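# Swap spare and broken robot arms between case and desk

## Task

Take the unpowered spare arm (limp joints, heavy) out of the open case on its desk and set it down on the empty desk on the other side of the room, and put the broken arm, the one with red tape, into the case. At the end both must be at rest: the spare arm entirely on the desk with nothing hanging past an edge, and the broken arm sitting low enough that the lid could close (leave the lid open). The task fails if any part of either arm drops freely more than a few centimetres, if the case is not upright on its desk at the end, or if the robot falls or ends up tilted. Release both arms and back the robot away when done.

## Robot and tools

ROBOT. A Rainbow Robotics RB-Y1: a base with two drive wheels and two rear casters (0.66 m long, 0.58 m wide, front edge 0.10 m ahead of the wheel axle), a torso whose leg folds at ankle, knee and hip, a head, and two 7-joint arms with parallel grippers. Each arm is rated for 3 kg; the payloads here are heavy, floppy arms, so plan on lifting with both hands and keeping the load near the body. Heavy weight far in front of the drive wheels can tip the robot forward, and nothing stops that.

FRAMES. Base frame: origin on the floor between the drive wheels, x forward, y left, z up. The chest, left_hand and right_hand poses in results use this frame; a hand point is between its finger pads, fingers along its -z, closing along its x. Printed hand positions get less accurate at long reach. Odometry is the base frame at the scene start; it counts wheel turns, so slip shows as motion. Heading runs -3.142 to 3.142, left positive.

execute_actions. Argument actions: a list with zero or one action. An action may contain base, joints, speeds, min_time_s. base holds one command, a relative offset from where the base last measured itself: {"translate_m": d}, metres, -3 to 3, forward positive (no sideways motion), or {"rotate_rad": d}, radians, -3.2 to 3.2, counter-clockwise positive. joints is a single name-to-value dictionary covering torso, both arms, grippers and head; each value is an absolute target in radians (grippers in metres of opening). Ranges: torso_squat_rad 0 to 1.2 (bigger lowers the chest); torso_shift_rad -0.3 to 0.6 (hips forward positive); torso_pitch_rad -0.2 to 1.4 (forward bow positive); torso_yaw_rad -1.5 to 1.5 (left positive). Combined torso bounds: squat+shift<=1.52; squat-shift+pitch<=1.57; shift+0.5 pitch-0.4 squat<=0.7; shift+0.3 pitch-0.5 squat<=0.39; breaking one leaves the torso short and off_target. Left arm: shoulder_pitch -2.356 to 2.356 (0 hanging, negative raises forward); shoulder_roll 0 to 3.141 (outward); shoulder_yaw -2.094 to 2.094; elbow -2.617 to 0.01 (negative bends); forearm_roll -3.141 to 3.141; wrist_pitch -1.57 to 1.919 (negative tips hand forward); hand_roll -2.705 to 2.705. Right arm is the same except right_shoulder_roll_rad is -3.141 to 0 (negative lifts outward); yaw and roll signs match the left. Grippers left_gripper_m/right_gripper_m 0 to 0.1. head_pan_rad -0.523 to 0.523 (left positive), head_tilt_rad -0.35 to 1.57 (down positive). Tolerance for done is 0.02 rad, 0.004 m for grippers. Top speeds: arm joints 1 rad/s (wrist-end joints 1.5), head 1.5, squat and pitch 0.3, shift 0.15, yaw 0.6, grippers 0.1 m/s. speeds may lower translate_m (0.05 to 0.4 m/s) or rotate_rad (0.1 to 1.509 rad/s) for that action; a base move needing over 8.667 s is refused. min_time_s (0.1 to 8) slows every arm and head motion to at least that duration. No action exceeds 15 s. A joint or base left out may still be driving toward an earlier target. Unknown keys or out-of-range values reject the whole call. cameras: list from head_camera, left_wrist_camera, right_wrist_camera, all; omitted or null gives all, [] gives none. Images come at the end of the call, ordered as the pictures line says.

wait: seconds 0 to 10; no new command, returns state and images. zoom_image: camera plus region [x0,y0,x1,y1] in pixels of that camera's latest full image, at most 504x504. Head image is 896x504, wrist images 644x364; calibration matrices are given in the base frame and may be slightly off. finished_scene: scene, the current scene's number; ends it irreversibly after the last command is held.

RESULTS. base_status and joint_status tell how each motion ended. done: reached (for the base, wheels turned fully, maybe slipping). off_target: stopped short, may still push. contact_stop (torso and arms only): hit something firm; time_out: took too long; stopped_with_arm: torso halted because an arm had contact_stop; limit_stop_at_<name>: a built-in limit; limit_stop_at_own_body: guard stopped an arm or torso before it struck the robot itself, so move them apart. After these the joint drops its target and holds still; contact_stop, time_out or stopped_with_arm in one joint halts its whole group (torso, left arm, right arm). A stopped part may still be pressing: first back it off alone, arms before torso. Exception: when both hands hold one object and the torso contact-stops immediately with nothing in the way, resend every arm joint at its reported position, then repeat the torso command. "joint command not followed" with a cause line means a self-collision or arm-to-arm check refused arm targets (gripper still moves); it may retry them later. on_its_own lists things not commanded this call; "held at" is a target, not a position. Motor temperatures are listed per arm in joint_positions order.

GRIPPING. Command an opening at least 0.005 m under the object's width; off_target then is normal.

AVOID. Never let arms press or strike each other hard (including fingers and grippers); the check ignores grippers and palms. The base does not stop at furniture and can keep pushing; a bent leg reaches beyond the front edge and may shove the robot backward unreported. Don't drop the payloads, bang the case, or tip it. Contact torque reaching a joint limit (N m: shoulders 63.7, elbow 32.7, forearm, wrist and hand joints 22.7, load included) freezes the robot 10 s. Holding weight heats motors: warnings at 65 °C, at 80 °C the arm brakes and the call is cut (limit_stop_at_motor_heat); resend targets afterwards. Occasionally a loose object gets nudged.

Each tool is called after ">>>" as a command line: name --argument value for each argument, lists and objects as JSON in quotes; but a table of rows of numbers goes row by row, as --pt "numbers of a row", without its own name.

## Session

I'll start by getting the current state and images.

>>> execute_actions --actions '[]'

Scene clock: 0.00 s.
Motor temperatures (°C, as the motors report them): left_arm=[29 26 29 28 27 29 30] | right_arm=[26 32 32 26 36 34 32]
base_odometry: x=+0.000 y=+0.000 heading=+0.000 (m, m, rad; odometry frame)
base_status: not commanded
joint_positions: torso_squat_rad=+0.350 torso_shift_rad=+0.000 torso_pitch_rad=-0.001 torso_yaw_rad=+0.000 left_shoulder_pitch_rad=-0.029 left_shoulder_roll_rad=+0.011 left_shoulder_yaw_rad=-0.048 left_elbow_rad=-0.123 left_forearm_roll_rad=-0.034 left_wrist_pitch_rad=-0.005 left_hand_roll_rad=+0.037 left_gripper_m=+0.100 right_shoulder_pitch_rad=+0.045 right_shoulder_roll_rad=-0.031 right_shoulder_yaw_rad=+0.061 right_elbow_rad=-0.167 right_forearm_roll_rad=-0.057 right_wrist_pitch_rad=+0.040 right_hand_roll_rad=+0.056 right_gripper_m=+0.100 head_pan_rad=+0.000 head_tilt_rad=+0.400
joint_status: not commanded
chest: x=-0.2279 y=-0.0003 z=+1.2474 quat_wxyz=(+1.000, +0.000, +0.000, +0.000) (m; base frame)
left_hand: x=-0.1461 y=+0.2245 z=+0.5668 quat_wxyz=(+0.997, +0.004, -0.077, -0.027) (m; base frame)
right_hand: x=-0.1884 y=-0.2403 z=+0.5631 quat_wxyz=(+0.999, -0.012, -0.042, +0.024) (m; base frame)
pictures: head_camera, left_wrist_camera, right_wrist_camera
Images, in order (width x height): head_camera 896x504, left_wrist_camera 644x364, right_wrist_camera 644x364.

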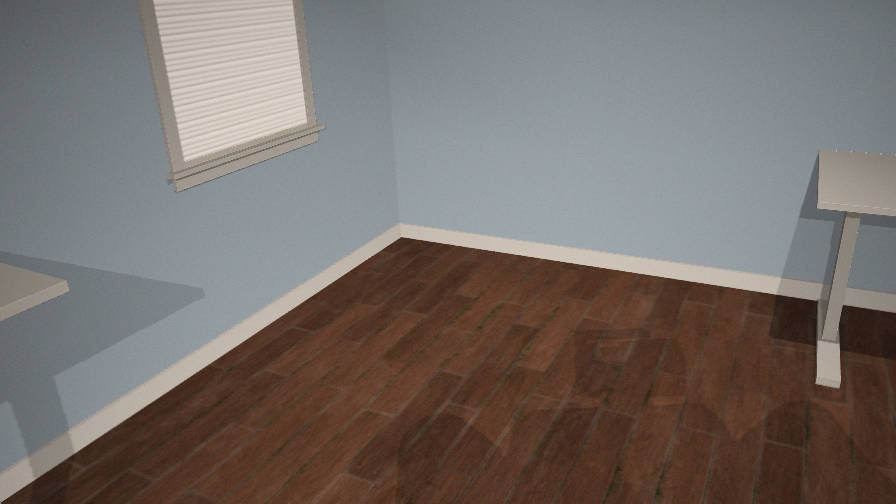

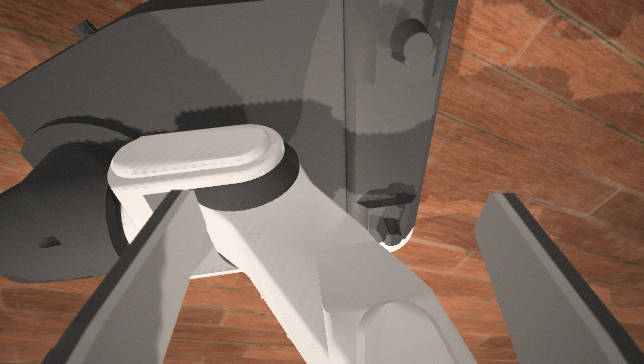

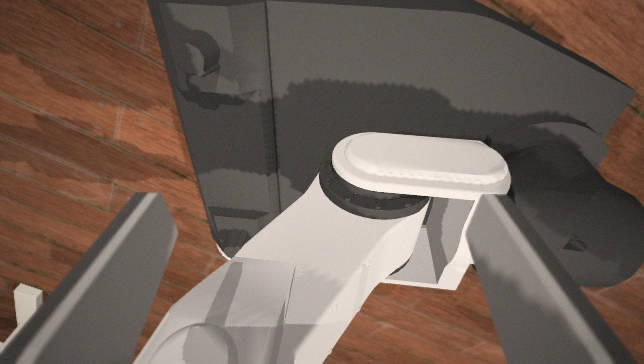

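>>> execute_actions --actions '[{"joints": {"head_pan_rad": 0.52, "torso_yaw_rad": 0.6}}]' --cameras '["head_camera"]'

>>> execute_actions --actions '[{"joints": {"head_pan_rad": -0.52, "torso_yaw_rad": -0.4}}]' --cameras '["head_camera"]'

Scene clock: 4.73 s.
Motor temperatures (°C, as the motors report them): left_arm=[29 26 29 28 27 29 30] | right_arm=[26 32 32 26 36 34 32]
base_odometry: x=+0.000 y=+0.000 heading=+0.000 (m, m, rad; odometry frame)
base_status: not commanded
joint_positions: torso_squat_rad=+0.350 torso_shift_rad=+0.000 torso_pitch_rad=-0.001 torso_yaw_rad=+0.600 left_shoulder_pitch_rad=-0.029 left_shoulder_roll_rad=+0.011 left_shoulder_yaw_rad=-0.048 left_elbow_rad=-0.123 left_forearm_roll_rad=-0.034 left_wrist_pitch_rad=-0.005 left_hand_roll_rad=+0.037 left_gripper_m=+0.100 right_shoulder_pitch_rad=+0.045 right_shoulder_roll_rad=-0.031 right_shoulder_yaw_rad=+0.061 right_elbow_rad=-0.167 right_forearm_roll_rad=-0.057 right_wrist_pitch_rad=+0.040 right_hand_roll_rad=+0.056 right_gripper_m=+0.100 head_pan_rad=+0.520 head_tilt_rad=+0.400
joint_status: all done
chest: x=-0.2279 y=-0.0003 z=+1.2474 quat_wxyz=(+0.955, +0.000, +0.000, +0.296) (m; base frame)
left_hand: x=-0.2875 y=+0.2311 z=+0.5667 quat_wxyz=(+0.960, +0.026, -0.073, +0.268) (m; base frame)
right_hand: x=-0.0598 y=-0.1763 z=+0.5632 quat_wxyz=(+0.947, +0.000, -0.043, +0.318) (m; base frame)
pictures: head_camera
camera_calibration (this result's frames):
head_camera: T_world_to_cam=[[0.899214, -0.435794, -0.0387071, 0.247238], [-0.198387, -0.327293, -0.923863, 1.36294], [0.389945, 0.838429, -0.380762, 0.56322], [0, 0, 0, 1]] pos_world=[-0.171555, 0.0816054, 1.48319]
Images, in order (width x height): head_camera 896x504.

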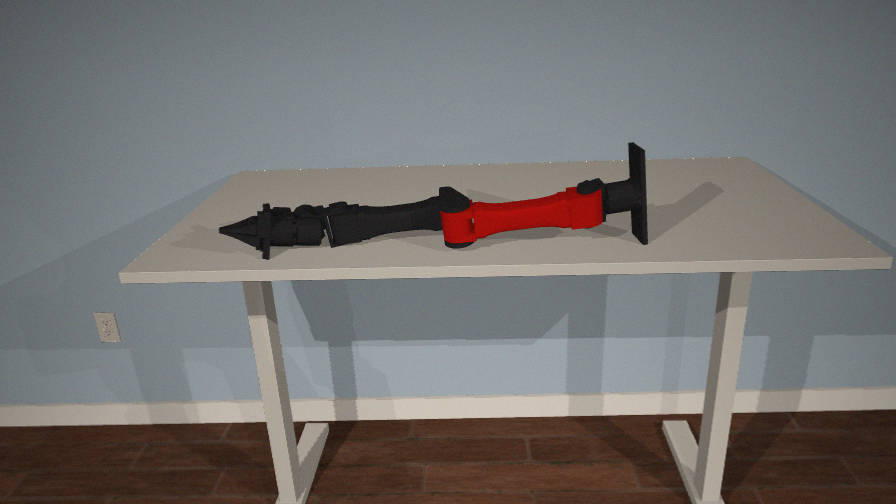

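Scene clock: 7.17 s.
Motor temperatures (°C, as the motors report them): left_arm=[29 26 29 28 27 29 30] | right_arm=[26 32 32 26 36 34 32]
base_odometry: x=+0.000 y=+0.000 heading=+0.000 (m, m, rad; odometry frame)
base_status: not commanded
joint_positions: torso_squat_rad=+0.350 torso_shift_rad=+0.000 torso_pitch_rad=-0.001 torso_yaw_rad=-0.400 left_shoulder_pitch_rad=-0.029 left_shoulder_roll_rad=+0.011 left_shoulder_yaw_rad=-0.048 left_elbow_rad=-0.123 left_forearm_roll_rad=-0.034 left_wrist_pitch_rad=-0.005 left_hand_roll_rad=+0.037 left_gripper_m=+0.100 right_shoulder_pitch_rad=+0.045 right_shoulder_roll_rad=-0.031 right_shoulder_yaw_rad=+0.061 right_elbow_rad=-0.167 right_forearm_roll_rad=-0.057 right_wrist_pitch_rad=+0.040 right_hand_roll_rad=+0.056 right_gripper_m=+0.100 head_pan_rad=-0.520 head_tilt_rad=+0.400
joint_status: all done
chest: x=-0.2279 y=-0.0003 z=+1.2474 quat_wxyz=(+0.980, +0.000, +0.000, -0.199) (m; base frame)
left_hand: x=-0.0648 y=+0.1750 z=+0.5669 quat_wxyz=(+0.971, -0.011, -0.077, -0.225) (m; base frame)
right_hand: x=-0.2849 y=-0.2366 z=+0.5630 quat_wxyz=(+0.984, -0.020, -0.038, -0.175) (m; base frame)
pictures: head_camera
camera_calibration (this result's frames):
head_camera: T_world_to_cam=[[-0.795242, -0.604988, -0.039752, -0.115912], [-0.201109, 0.325071, -0.924058, 1.36198], [0.571966, -0.726855, -0.380179, 0.60315], [0, 0, 0, 1]] pos_world=[-0.163253, -0.0744621, 1.48324]
Images, in order (width x height): head_camera 896x504.

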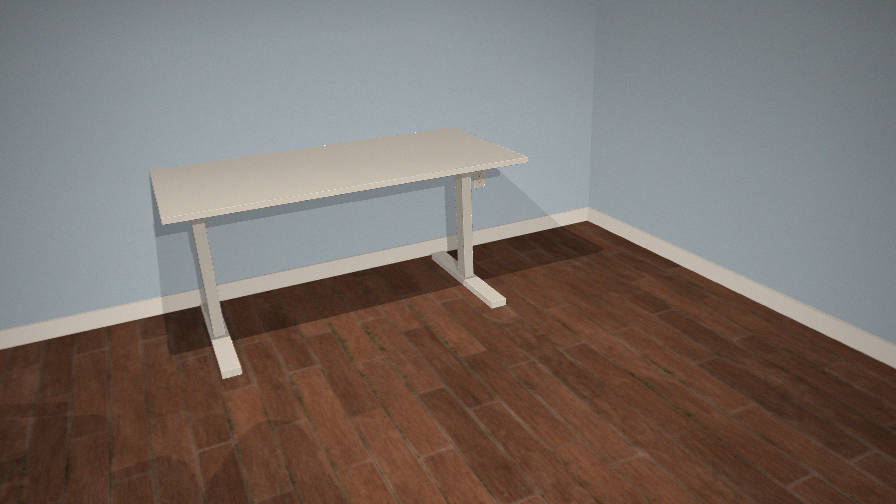

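>>> execute_actions --actions '[{"base": {"rotate_rad": 2.67}, "joints": {"head_pan_rad": 0.0, "torso_yaw_rad": 0.0}}]' --cameras '["head_camera"]'

Scene clock: 36.73 s.
Motor temperatures (°C, as the motors report them): left_arm=[29 26 29 28 27 29 30] | right_arm=[26 32 32 26 36 34 32]
base_odometry: x=+0.000 y=+0.000 heading=+2.669 (m, m, rad; odometry frame)
base_status: done
joint_positions: torso_squat_rad=+0.350 torso_shift_rad=+0.000 torso_pitch_rad=-0.001 torso_yaw_rad=+0.000 left_shoulder_pitch_rad=-0.029 left_shoulder_roll_rad=+0.011 left_shoulder_yaw_rad=-0.048 left_elbow_rad=-0.123 left_forearm_roll_rad=-0.034 left_wrist_pitch_rad=-0.005 left_hand_roll_rad=+0.037 left_gripper_m=+0.100 right_shoulder_pitch_rad=+0.045 right_shoulder_roll_rad=-0.031 right_shoulder_yaw_rad=+0.061 right_elbow_rad=-0.167 right_forearm_roll_rad=-0.057 right_wrist_pitch_rad=+0.040 right_hand_roll_rad=+0.056 right_gripper_m=+0.100 head_pan_rad=+0.000 head_tilt_rad=+0.400
joint_status: all done
chest: x=-0.2280 y=-0.0003 z=+1.2474 quat_wxyz=(+1.000, +0.000, +0.000, +0.000) (m; base frame)
left_hand: x=-0.1462 y=+0.2245 z=+0.5668 quat_wxyz=(+0.997, +0.004, -0.077, -0.027) (m; base frame)
right_hand: x=-0.1885 y=-0.2403 z=+0.5631 quat_wxyz=(+0.999, -0.012, -0.042, +0.024) (m; base frame)
pictures: head_camera
camera_calibration (this result's frames):
head_camera: T_world_to_cam=[[-0.000473907, -0.999235, -0.0391144, 0.0533977], [-0.380362, 0.0363546, -0.924123, 1.32258], [0.924838, 0.0144397, -0.380088, 0.681253], [0, 0, 0, 1]] pos_world=[-0.126964, -0.00456212, 1.48325]
Images, in order (width x height): head_camera 896x504.

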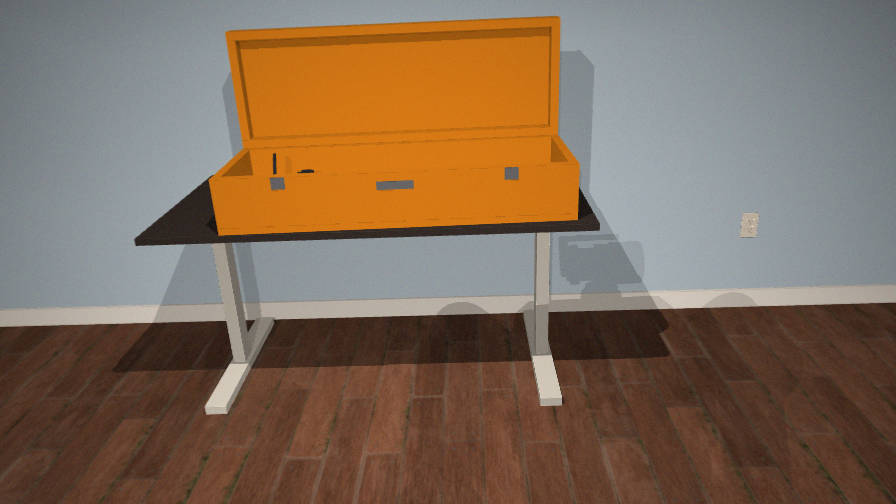

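>>> execute_actions --actions '[{"base": {"rotate_rad": 0.135}}]' --cameras '[]'

>>> execute_actions --actions '[{"base": {"translate_m": 1.36}, "joints": {"torso_squat_rad": 0.0, "head_tilt_rad": 0.75}}]' --cameras '[]'

>>> execute_actions --actions '[{"base": {"rotate_rad": -0.135}}]' --cameras '["head_camera"]'

Scene clock: 70.43 s.
Motor temperatures (°C, as the motors report them): left_arm=[29 26 29 28 27 29 30] | right_arm=[26 32 32 26 36 34 32]
base_odometry: x=+0.000 y=+0.000 heading=+2.804 (m, m, rad; odometry frame)
base_status: done
joint_positions: torso_squat_rad=+0.350 torso_shift_rad=+0.000 torso_pitch_rad=-0.001 torso_yaw_rad=+0.000 left_shoulder_pitch_rad=-0.029 left_shoulder_roll_rad=+0.011 left_shoulder_yaw_rad=-0.048 left_elbow_rad=-0.123 left_forearm_roll_rad=-0.034 left_wrist_pitch_rad=-0.005 left_hand_roll_rad=+0.037 left_gripper_m=+0.100 right_shoulder_pitch_rad=+0.045 right_shoulder_roll_rad=-0.031 right_shoulder_yaw_rad=+0.061 right_elbow_rad=-0.167 right_forearm_roll_rad=-0.057 right_wrist_pitch_rad=+0.040 right_hand_roll_rad=+0.056 right_gripper_m=+0.100 head_pan_rad=+0.000 head_tilt_rad=+0.400
joint_status: not commanded
chest: x=-0.2280 y=-0.0004 z=+1.2474 quat_wxyz=(+1.000, +0.000, +0.000, +0.000) (m; base frame)
left_hand: x=-0.1462 y=+0.2245 z=+0.5668 quat_wxyz=(+0.997, +0.004, -0.077, -0.027) (m; base frame)
right_hand: x=-0.1885 y=-0.2403 z=+0.5631 quat_wxyz=(+0.999, -0.012, -0.042, +0.024) (m; base frame)
pictures: none
No camera images: the call's "cameras" was empty. Leave "cameras" out to get every camera's image.

Scene clock: 75.17 s.
Motor temperatures (°C, as the motors report them): left_arm=[29 26 29 28 27 29 30] | right_arm=[26 32 32 26 36 34 32]
base_odometry: x=-1.283 y=+0.450 heading=+2.804 (m, m, rad; odometry frame)
base_status: done
joint_positions: torso_squat_rad=+0.000 torso_shift_rad=+0.000 torso_pitch_rad=-0.001 torso_yaw_rad=+0.000 left_shoulder_pitch_rad=-0.029 left_shoulder_roll_rad=+0.011 left_shoulder_yaw_rad=-0.048 left_elbow_rad=-0.123 left_forearm_roll_rad=-0.034 left_wrist_pitch_rad=-0.005 left_hand_roll_rad=+0.037 left_gripper_m=+0.100 right_shoulder_pitch_rad=+0.045 right_shoulder_roll_rad=-0.031 right_shoulder_yaw_rad=+0.061 right_elbow_rad=-0.167 right_forearm_roll_rad=-0.057 right_wrist_pitch_rad=+0.040 right_hand_roll_rad=+0.056 right_gripper_m=+0.100 head_pan_rad=+0.000 head_tilt_rad=+0.750
joint_status: all done
chest: x=-0.2279 y=-0.0004 z=+1.2899 quat_wxyz=(+1.000, +0.000, +0.000, +0.000) (m; base frame)
left_hand: x=-0.1460 y=+0.2245 z=+0.6093 quat_wxyz=(+0.997, +0.004, -0.077, -0.027) (m; base frame)
right_hand: x=-0.1884 y=-0.2403 z=+0.6056 quat_wxyz=(+0.999, -0.012, -0.042, +0.024) (m; base frame)
pictures: none
No camera images: the call's "cameras" was empty. Leave "cameras" out to get every camera's image.

Scene clock: 76.57 s.
Motor temperatures (°C, as the motors report them): left_arm=[29 26 29 28 27 29 30] | right_arm=[26 32 32 26 36 34 32]
base_odometry: x=-1.283 y=+0.450 heading=+2.670 (m, m, rad; odometry frame)
base_status: done
joint_positions: torso_squat_rad=+0.000 torso_shift_rad=+0.000 torso_pitch_rad=-0.001 torso_yaw_rad=+0.000 left_shoulder_pitch_rad=-0.029 left_shoulder_roll_rad=+0.011 left_shoulder_yaw_rad=-0.048 left_elbow_rad=-0.123 left_forearm_roll_rad=-0.034 left_wrist_pitch_rad=-0.005 left_hand_roll_rad=+0.037 left_gripper_m=+0.100 right_shoulder_pitch_rad=+0.045 right_shoulder_roll_rad=-0.031 right_shoulder_yaw_rad=+0.061 right_elbow_rad=-0.167 right_forearm_roll_rad=-0.057 right_wrist_pitch_rad=+0.040 right_hand_roll_rad=+0.056 right_gripper_m=+0.100 head_pan_rad=+0.000 head_tilt_rad=+0.750
joint_status: not commanded
chest: x=-0.2279 y=-0.0003 z=+1.2899 quat_wxyz=(+1.000, +0.000, +0.000, +0.000) (m; base frame)
left_hand: x=-0.1461 y=+0.2245 z=+0.6093 quat_wxyz=(+0.997, +0.004, -0.077, -0.027) (m; base frame)
right_hand: x=-0.1884 y=-0.2403 z=+0.6056 quat_wxyz=(+0.999, -0.012, -0.042, +0.024) (m; base frame)
pictures: head_camera
camera_calibration (this result's frames):
head_camera: T_world_to_cam=[[-0.0139638, -0.999235, -0.0365283, 0.0484472], [-0.674191, 0.0363876, -0.73766, 1.02357], [0.738425, 0.0143266, -0.674184, 1.09706], [0, 0, 0, 1]] pos_world=[-0.119341, -0.00455221, 1.49644]
Images, in order (width x height): head_camera 896x504.

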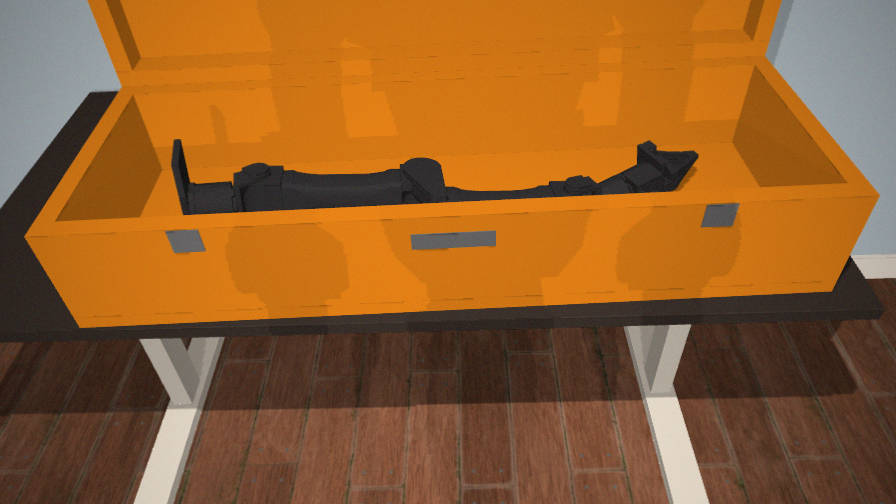

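>>> execute_actions --actions '[{"joints": {"left_shoulder_pitch_rad": -0.831, "left_shoulder_roll_rad": 0.1085, "left_shoulder_yaw_rad": 0.2554, "left_elbow_rad": -1.0, "left_forearm_roll_rad": 0.0, "left_wrist_pitch_rad": 1.8, "left_hand_roll_rad": 0.0, "right_shoulder_pitch_rad": -0.831, "right_shoulder_roll_rad": -0.1085, "right_shoulder_yaw_rad": -0.2554, "right_elbow_rad": -1.0, "right_forearm_roll_rad": 0.0, "right_wrist_pitch_rad": 1.8, "right_hand_roll_rad": 0.0, "head_tilt_rad": 0.9}, "base": {"translate_m": 0.2}}]'

Scene clock: 163.90 s.
Motor temperatures (°C, as the motors report them): left_arm=[29 26 29 28 27 29 30] | right_arm=[26 32 32 26 36 34 32]
base_odometry: x=-1.462 y=+0.541 heading=+2.669 (m, m, rad; odometry frame)
base_status: done
joint_positions: torso_squat_rad=+0.000 torso_shift_rad=+0.000 torso_pitch_rad=-0.001 torso_yaw_rad=+0.000 left_shoulder_pitch_rad=-0.831 left_shoulder_roll_rad=+0.108 left_shoulder_yaw_rad=+0.255 left_elbow_rad=-1.000 left_forearm_roll_rad=+0.000 left_wrist_pitch_rad=+1.800 left_hand_roll_rad=+0.000 left_gripper_m=+0.100 right_shoulder_pitch_rad=-0.832 right_shoulder_roll_rad=-0.109 right_shoulder_yaw_rad=-0.255 right_elbow_rad=-1.000 right_forearm_roll_rad=+0.000 right_wrist_pitch_rad=+1.800 right_hand_roll_rad=+0.000 right_gripper_m=+0.100 head_pan_rad=+0.000 head_tilt_rad=+0.900
joint_status: all done
chest: x=-0.2279 y=-0.0003 z=+1.2899 quat_wxyz=(+1.000, +0.000, +0.000, +0.000) (m; base frame)
left_hand: x=+0.2482 y=+0.2195 z=+0.9975 quat_wxyz=(+1.000, +0.000, +0.000, +0.000) (m; base frame)
right_hand: x=+0.2485 y=-0.2204 z=+0.9980 quat_wxyz=(+1.000, +0.000, -0.001, +0.000) (m; base frame)
pictures: head_camera, left_wrist_camera, right_wrist_camera
camera_calibration (this result's frames):
head_camera: T_world_to_cam=[[-0.0193107, -0.999233, -0.0340638, 0.0436431], [-0.776781, 0.0364446, -0.628715, 0.840061], [0.629475, 0.0143191, -0.776889, 1.22769], [0, 0, 0, 1]] pos_world=[-0.119416, -0.00458551, 1.48343]
left_wrist_camera: T_world_to_cam=[[0.999406, -0.0179366, -0.0294415, -0.206115], [0.0055158, -0.759802, 0.650131, -0.452917], [-0.0340309, -0.649907, -0.759252, 0.994877], [0, 0, 0, 1]] pos_world=[0.242347, 0.298753, 1.04375]
right_wrist_camera: T_world_to_cam=[[-0.999897, -0.00948041, -0.0108161, 0.254558], [-0.0142036, 0.769209, 0.63884, -0.433977], [0.00226339, 0.638927, -0.769264, 0.99422], [0, 0, 0, 1]] pos_world=[0.246118, -0.299001, 1.04481]
Images, in order (width x height): head_camera 896x504, left_wrist_camera 644x364, right_wrist_camera 644x364.

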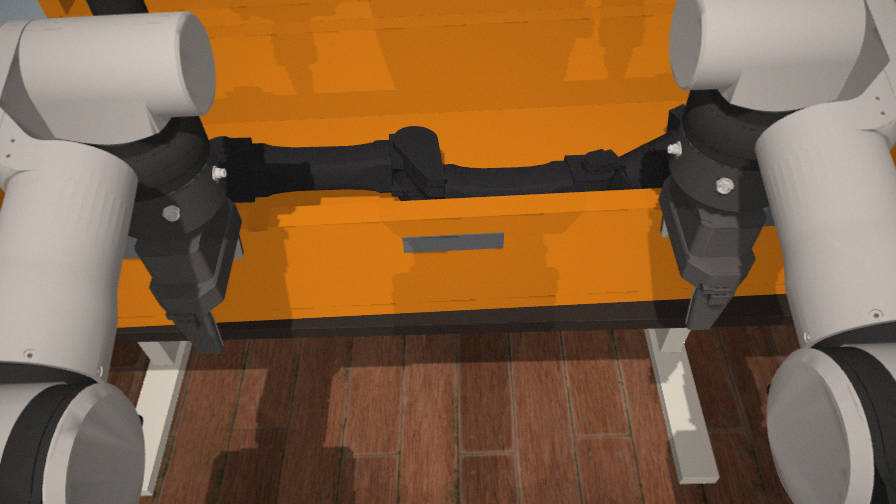

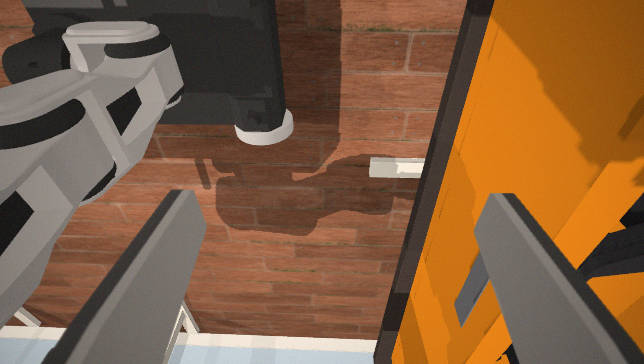

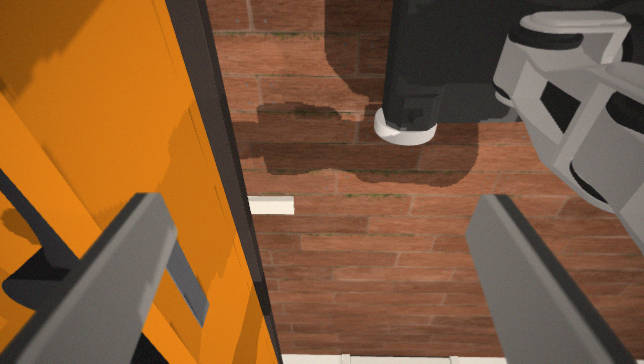

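>>> execute_actions --actions '[{"joints": {"head_tilt_rad": 1.1}, "base": {"translate_m": 0.33}, "speeds": {"translate_m": 0.25}}]'

Scene clock: 178.50 s.
Motor temperatures (°C, as the motors report them): left_arm=[30 26 29 28 27 29 30] | right_arm=[27 32 32 26 36 34 32]
base_odometry: x=-1.756 y=+0.692 heading=+2.669 (m, m, rad; odometry frame)
base_status: done
joint_positions: torso_squat_rad=+0.000 torso_shift_rad=+0.000 torso_pitch_rad=-0.001 torso_yaw_rad=+0.000 left_shoulder_pitch_rad=-0.831 left_shoulder_roll_rad=+0.108 left_shoulder_yaw_rad=+0.255 left_elbow_rad=-1.000 left_forearm_roll_rad=+0.000 left_wrist_pitch_rad=+1.800 left_hand_roll_rad=+0.000 left_gripper_m=+0.100 right_shoulder_pitch_rad=-0.831 right_shoulder_roll_rad=-0.109 right_shoulder_yaw_rad=-0.255 right_elbow_rad=-1.000 right_forearm_roll_rad=+0.000 right_wrist_pitch_rad=+1.800 right_hand_roll_rad=+0.000 right_gripper_m=+0.100 head_pan_rad=+0.000 head_tilt_rad=+1.100
joint_status: all done
chest: x=-0.2279 y=-0.0003 z=+1.2899 quat_wxyz=(+1.000, +0.000, +0.000, +0.000) (m; base frame)
left_hand: x=+0.2481 y=+0.2195 z=+0.9974 quat_wxyz=(+1.000, +0.000, +0.000, +0.000) (m; base frame)
right_hand: x=+0.2484 y=-0.2205 z=+0.9979 quat_wxyz=(+1.000, +0.000, -0.001, +0.000) (m; base frame)
pictures: head_camera, left_wrist_camera, right_wrist_camera
camera_calibration (this result's frames):
head_camera: T_world_to_cam=[[-0.0257578, -0.999232, -0.0295452, 0.0355827], [-0.886227, 0.0364996, -0.461811, 0.568843], [0.462534, 0.0142885, -0.886486, 1.35658], [0, 0, 0, 1]] pos_world=[-0.122424, -0.00459069, 1.46634]
left_wrist_camera: T_world_to_cam=[[0.999397, -0.0178783, -0.0297779, -0.205707], [0.00577909, -0.759801, 0.65013, -0.452879], [-0.0342485, -0.64991, -0.759239, 0.994839], [0, 0, 0, 1]] pos_world=[0.242272, 0.29878, 1.04362]
right_wrist_camera: T_world_to_cam=[[-0.9999, -0.00941589, -0.0105372, 0.254217], [-0.0139758, 0.769209, 0.638844, -0.433943], [0.00209002, 0.638928, -0.769264, 0.994194], [0, 0, 0, 1]] pos_world=[0.246049, -0.299031, 1.0447]
Images, in order (width x height): head_camera 896x504, left_wrist_camera 644x364, right_wrist_camera 644x364.

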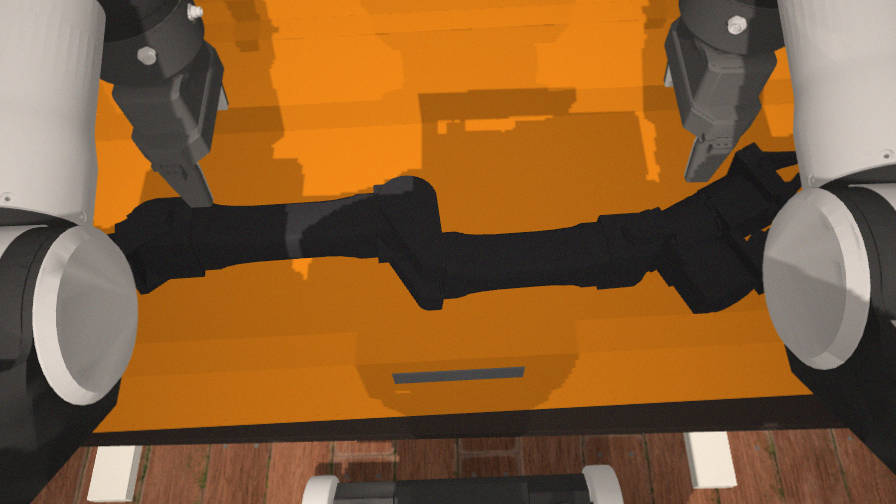

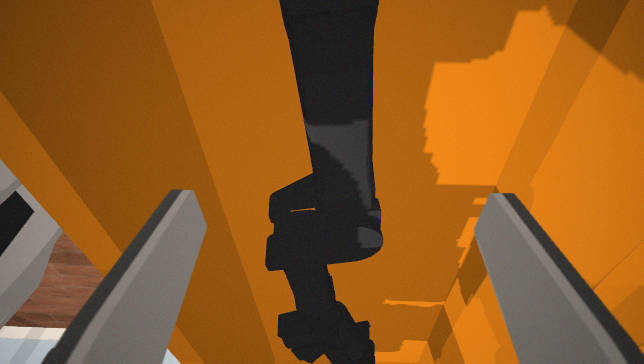

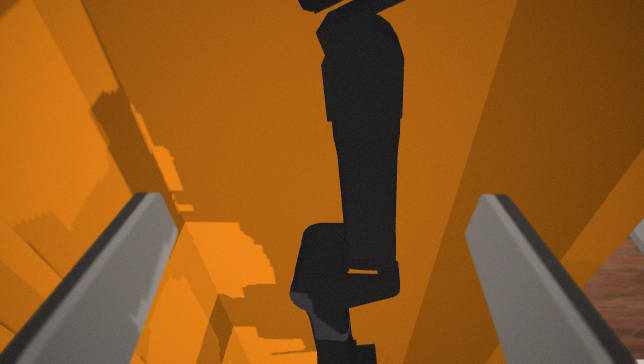

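>>> zoom_image --camera "head_camera" --region '[380, 120, 860, 340]'

>>> zoom_image --camera "head_camera" --region '[80, 140, 480, 340]'

Region (380, 120, 860, 340) of head_camera's 896x504 image, scaled by 1.050, with more detail than that image has; it fills the top 231 rows of this view, and the rest is white.

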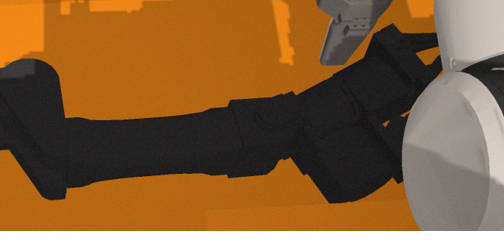

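Region (80, 140, 480, 340) of head_camera's 896x504 image, scaled by 1.260, with more detail than that image has.

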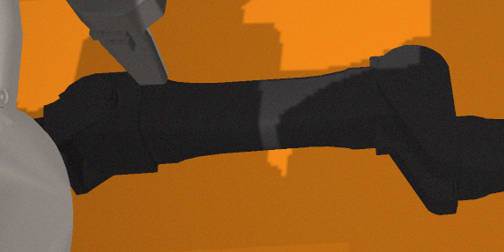

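>>> execute_actions --actions '[{"joints": {"left_hand_roll_rad": 2.7, "right_hand_roll_rad": -2.7}}]' --cameras '["left_wrist_camera", "right_wrist_camera"]'

Scene clock: 239.00 s.
Motor temperatures (°C, as the motors report them): left_arm=[31 26 29 29 27 29 30] | right_arm=[28 32 32 27 36 34 32]
base_odometry: x=-1.756 y=+0.692 heading=+2.669 (m, m, rad; odometry frame)
base_status: not commanded
joint_positions: torso_squat_rad=+0.000 torso_shift_rad=+0.000 torso_pitch_rad=-0.001 torso_yaw_rad=+0.000 left_shoulder_pitch_rad=-0.831 left_shoulder_roll_rad=+0.108 left_shoulder_yaw_rad=+0.255 left_elbow_rad=-1.000 left_forearm_roll_rad=+0.000 left_wrist_pitch_rad=+1.800 left_hand_roll_rad=+2.700 left_gripper_m=+0.100 right_shoulder_pitch_rad=-0.831 right_shoulder_roll_rad=-0.109 right_shoulder_yaw_rad=-0.255 right_elbow_rad=-1.000 right_forearm_roll_rad=+0.000 right_wrist_pitch_rad=+1.800 right_hand_roll_rad=-2.700 right_gripper_m=+0.100 head_pan_rad=+0.000 head_tilt_rad=+1.100
joint_status: all done
chest: x=-0.2279 y=-0.0003 z=+1.2899 quat_wxyz=(+1.000, +0.000, +0.000, +0.000) (m; base frame)
left_hand: x=+0.2481 y=+0.2195 z=+0.9974 quat_wxyz=(+0.219, +0.000, +0.000, +0.976) (m; base frame)
right_hand: x=+0.2484 y=-0.2205 z=+0.9979 quat_wxyz=(+0.219, +0.001, +0.000, -0.976) (m; base frame)
pictures: left_wrist_camera, right_wrist_camera
camera_calibration (this result's frames):
left_wrist_camera: T_world_to_cam=[[-0.895829, 0.443352, -0.030494, 0.163972], [0.31918, 0.689638, 0.650018, -0.848689], [0.309217, 0.572572, -0.759306, 0.641352], [0, 0, 0, 1]] pos_world=[0.219459, 0.145371, 1.04365]
right_wrist_camera: T_world_to_cam=[[0.899983, 0.435845, -0.00839164, -0.121689], [0.339642, -0.689004, 0.640247, -0.844668], [0.273267, -0.579061, -0.768123, 0.657178], [0, 0, 0, 1]] pos_world=[0.216817, -0.148395, 1.04457]
Images, in order (width x height): left_wrist_camera 644x364, right_wrist_camera 644x364.

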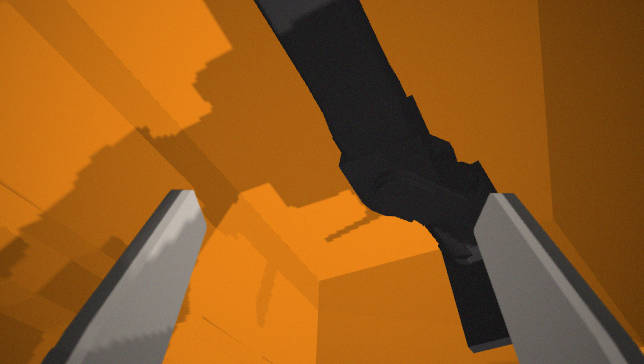

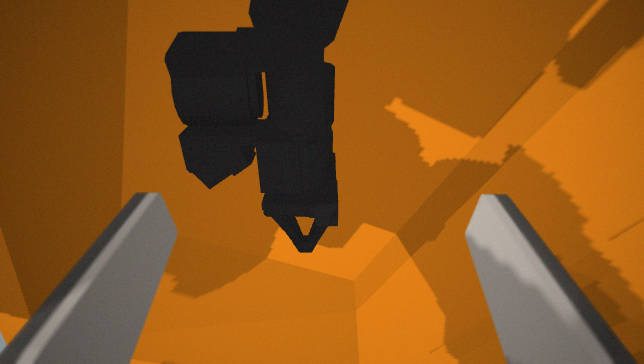

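>>> zoom_image --camera "right_wrist_camera" --region '[130, 0, 430, 270]'

>>> zoom_image --camera "left_wrist_camera" --region '[280, 60, 600, 364]'

Region (130, 0, 430, 270) of right_wrist_camera's 644x364 image, scaled by 1.680, with more detail than that image has; it fills the top 454 rows of this view, and the rest is white.

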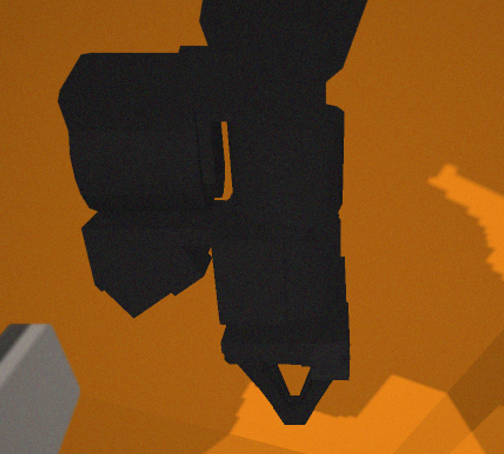

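Region (280, 60, 600, 364) of left_wrist_camera's 644x364 image, scaled by 1.575, with more detail than that image has; it fills the top 479 rows of this view, and the rest is white.

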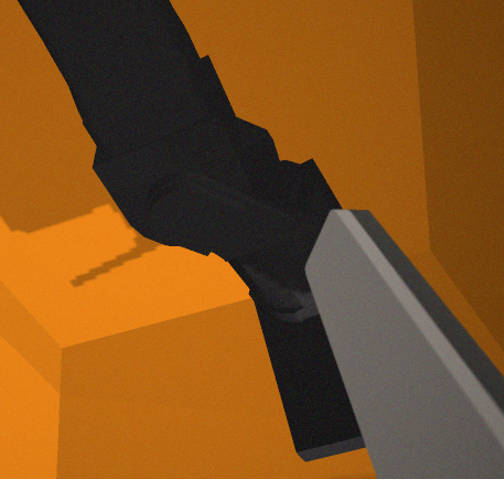

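>>> execute_actions --actions '[{"joints": {"torso_yaw_rad": 0.11, "torso_squat_rad": 0.5, "left_shoulder_pitch_rad": -1.0066, "left_shoulder_roll_rad": 0.0657, "left_shoulder_yaw_rad": 0.2324, "left_elbow_rad": -0.9093, "left_forearm_roll_rad": 0.0, "left_wrist_pitch_rad": 1.8637, "left_hand_roll_rad": 0.057, "right_shoulder_pitch_rad": -0.8779, "right_shoulder_roll_rad": -0.3998, "right_shoulder_yaw_rad": -0.4752, "right_elbow_rad": -0.8408, "right_forearm_roll_rad": 0.0, "right_wrist_pitch_rad": 1.7902, "right_hand_roll_rad": -2.477, "head_tilt_rad": 1.0, "head_pan_rad": -0.2}}]'

Scene clock: 323.97 s.
Motor temperatures (°C, as the motors report them): left_arm=[32 26 29 29 27 29 30] | right_arm=[28 32 32 27 36 34 32]
base_odometry: x=-1.756 y=+0.692 heading=+2.669 (m, m, rad; odometry frame)
base_status: not commanded
joint_positions: torso_squat_rad=+0.500 torso_shift_rad=+0.000 torso_pitch_rad=-0.001 torso_yaw_rad=+0.110 left_shoulder_pitch_rad=-1.006 left_shoulder_roll_rad=+0.066 left_shoulder_yaw_rad=+0.233 left_elbow_rad=-0.909 left_forearm_roll_rad=+0.000 left_wrist_pitch_rad=+1.864 left_hand_roll_rad=+0.057 left_gripper_m=+0.100 right_shoulder_pitch_rad=-0.878 right_shoulder_roll_rad=-0.400 right_shoulder_yaw_rad=-0.475 right_elbow_rad=-0.841 right_forearm_roll_rad=+0.000 right_wrist_pitch_rad=+1.790 right_hand_roll_rad=-2.477 right_gripper_m=+0.100 head_pan_rad=-0.200 head_tilt_rad=+1.000
joint_status: all done
chest: x=-0.2280 y=-0.0003 z=+1.2042 quat_wxyz=(+0.998, +0.000, +0.000, +0.055) (m; base frame)
left_hand: x=+0.2451 y=+0.2199 z=+0.9638 quat_wxyz=(+1.000, +0.000, +0.000, +0.030) (m; base frame)
right_hand: x=+0.2832 y=-0.3296 z=+0.9444 quat_wxyz=(+0.219, +0.001, +0.000, -0.976) (m; base frame)
pictures: head_camera, left_wrist_camera, right_wrist_camera
camera_calibration (this result's frames):
head_camera: T_world_to_cam=[[-0.112366, -0.99315, -0.0320525, 0.0211325], [-0.828962, 0.111478, -0.548082, 0.661748], [0.547901, -0.0350152, -0.83581, 1.22726], [0, 0, 0, 1]] pos_world=[-0.12148, -0.0098096, 1.38913]
left_wrist_camera: T_world_to_cam=[[0.998649, 0.0426511, -0.0296776, -0.216918], [0.0516943, -0.757808, 0.650427, -0.442703], [0.00525155, -0.651082, -0.758989, 0.959811], [0, 0, 0, 1]] pos_world=[0.23447, 0.298684, 1.00999]
right_wrist_camera: T_world_to_cam=[[0.900139, 0.435521, -0.00838742, -0.106048], [0.339373, -0.689088, 0.640299, -0.897402], [0.273084, -0.579205, -0.76808, 0.543371], [0, 0, 0, 1]] pos_world=[0.251626, -0.25748, 0.991069]
Images, in order (width x height): head_camera 896x504, left_wrist_camera 644x364, right_wrist_camera 644x364.

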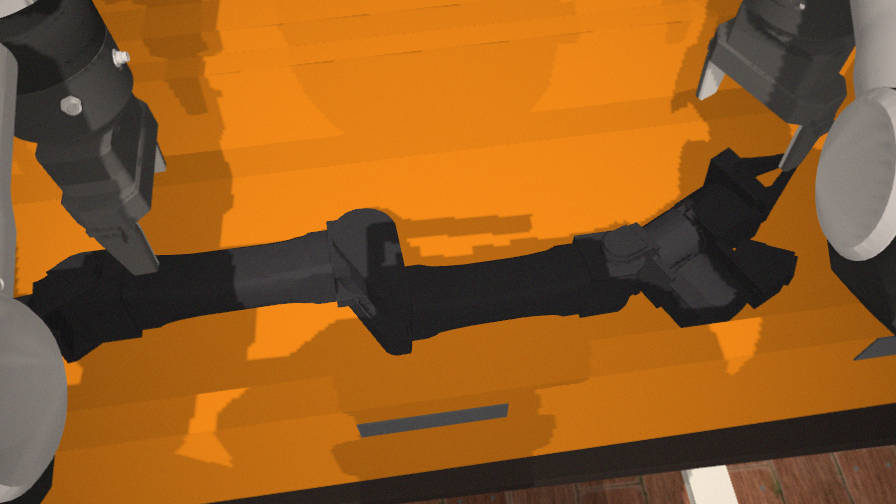

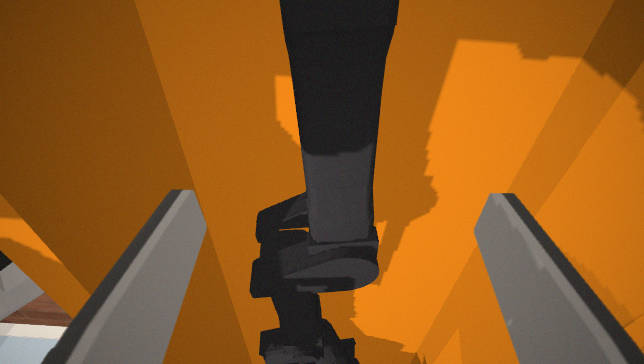

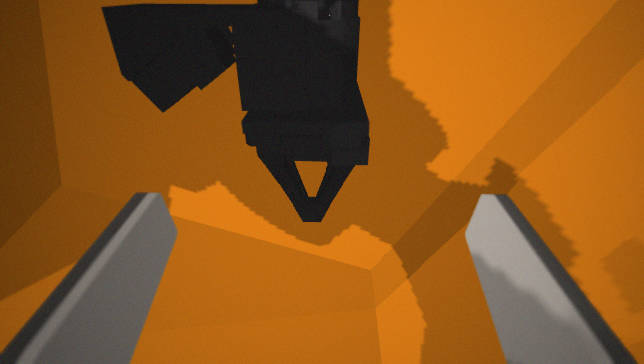

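>>> zoom_image --camera "head_camera" --region '[560, 20, 860, 340]'

>>> zoom_image --camera "right_wrist_camera" --region '[90, 0, 420, 240]'

Region (560, 20, 860, 340) of head_camera's 896x504 image, scaled by 1.575, with more detail than that image has; it fills the left 472 columns of this view, and the rest is white.

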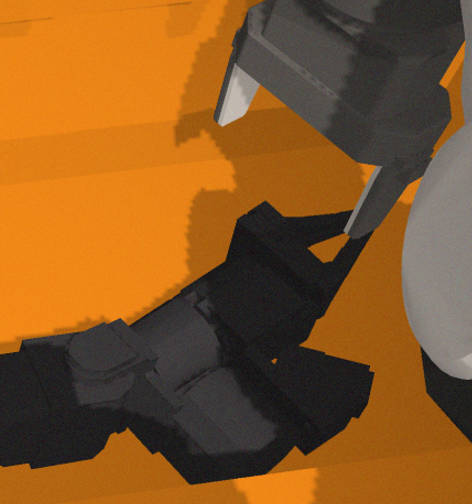

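Region (90, 0, 420, 240) of right_wrist_camera's 644x364 image, scaled by 1.527, with more detail than that image has; it fills the top 367 rows of this view, and the rest is white.

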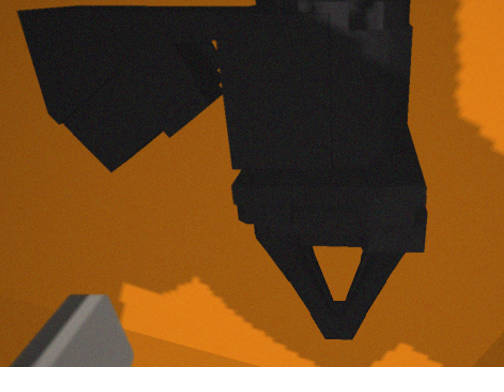

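>>> execute_actions --actions '[{"joints": {"torso_squat_rad": 0.67, "right_shoulder_pitch_rad": -0.8969, "right_shoulder_roll_rad": -0.4496, "right_shoulder_yaw_rad": -0.4978, "right_elbow_rad": -0.7626, "right_wrist_pitch_rad": 1.752, "right_hand_roll_rad": -2.434, "right_gripper_m": 0.088, "head_tilt_rad": 0.95}}]'

Scene clock: 362.47 s.
Motor temperatures (°C, as the motors report them): left_arm=[32 26 29 29 27 29 30] | right_arm=[29 33 32 27 36 34 32]
base_odometry: x=-1.756 y=+0.692 heading=+2.669 (m, m, rad; odometry frame)
base_status: not commanded
joint_positions: torso_squat_rad=+0.670 torso_shift_rad=+0.000 torso_pitch_rad=-0.001 torso_yaw_rad=+0.110 left_shoulder_pitch_rad=-1.006 left_shoulder_roll_rad=+0.066 left_shoulder_yaw_rad=+0.233 left_elbow_rad=-0.909 left_forearm_roll_rad=+0.000 left_wrist_pitch_rad=+1.864 left_hand_roll_rad=+0.057 left_gripper_m=+0.100 right_shoulder_pitch_rad=-0.897 right_shoulder_roll_rad=-0.450 right_shoulder_yaw_rad=-0.497 right_elbow_rad=-0.763 right_forearm_roll_rad=+0.000 right_wrist_pitch_rad=+1.752 right_hand_roll_rad=-2.434 right_gripper_m=+0.088 head_pan_rad=-0.200 head_tilt_rad=+0.950
joint_status: all done
chest: x=-0.2280 y=-0.0002 z=+1.1386 quat_wxyz=(+0.998, +0.000, +0.000, +0.055) (m; base frame)
left_hand: x=+0.2451 y=+0.2199 z=+0.8982 quat_wxyz=(+1.000, +0.000, +0.000, +0.030) (m; base frame)
right_hand: x=+0.2838 y=-0.3518 z=+0.8789 quat_wxyz=(+0.219, +0.001, -0.001, -0.976) (m; base frame)
pictures: head_camera, left_wrist_camera, right_wrist_camera
camera_calibration (this result's frames):
head_camera: T_world_to_cam=[[-0.110707, -0.993301, -0.033112, 0.0208576], [-0.800641, 0.108874, -0.589169, 0.686597], [0.588827, -0.0387143, -0.807331, 1.14275], [0, 0, 0, 1]] pos_world=[-0.120855, -0.00979431, 1.32779]
left_wrist_camera: T_world_to_cam=[[0.998655, 0.0425574, -0.0296078, -0.218908], [0.0515776, -0.757787, 0.65046, -0.400042], [0.00524551, -0.651113, -0.758963, 0.91002], [0, 0, 0, 1]] pos_world=[0.234473, 0.298695, 0.944402]
right_wrist_camera: T_world_to_cam=[[0.899955, 0.435902, -0.00844576, -0.0972843], [0.339644, -0.688814, 0.64045, -0.871047], [0.273356, -0.579245, -0.767953, 0.479768], [0, 0, 0, 1]] pos_world=[0.25225, -0.27968, 0.92548]
Images, in order (width x height): head_camera 896x504, left_wrist_camera 644x364, right_wrist_camera 644x364.

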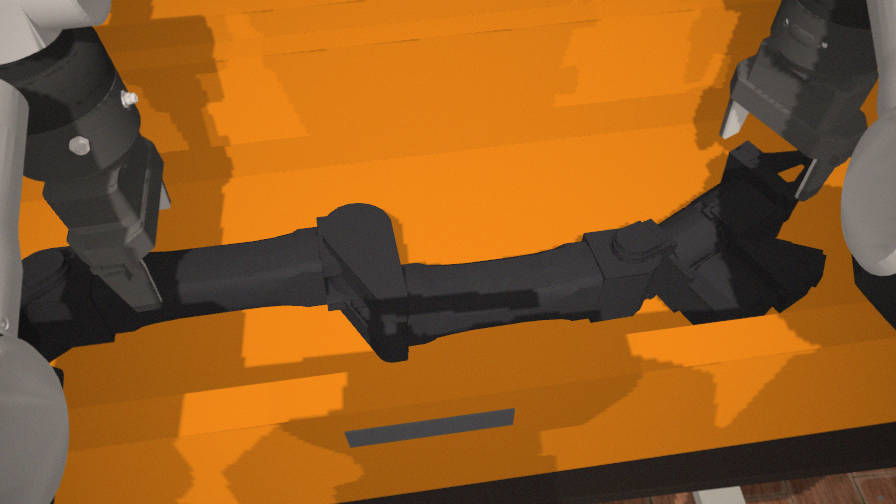

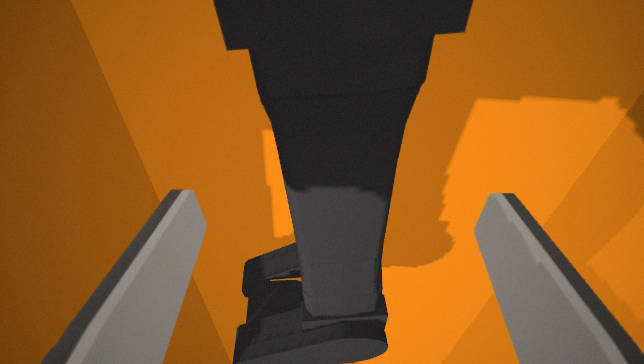

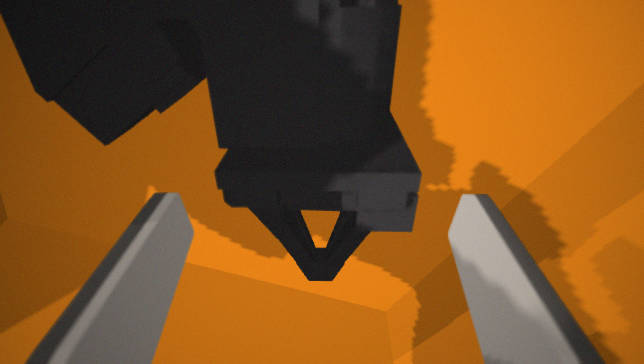

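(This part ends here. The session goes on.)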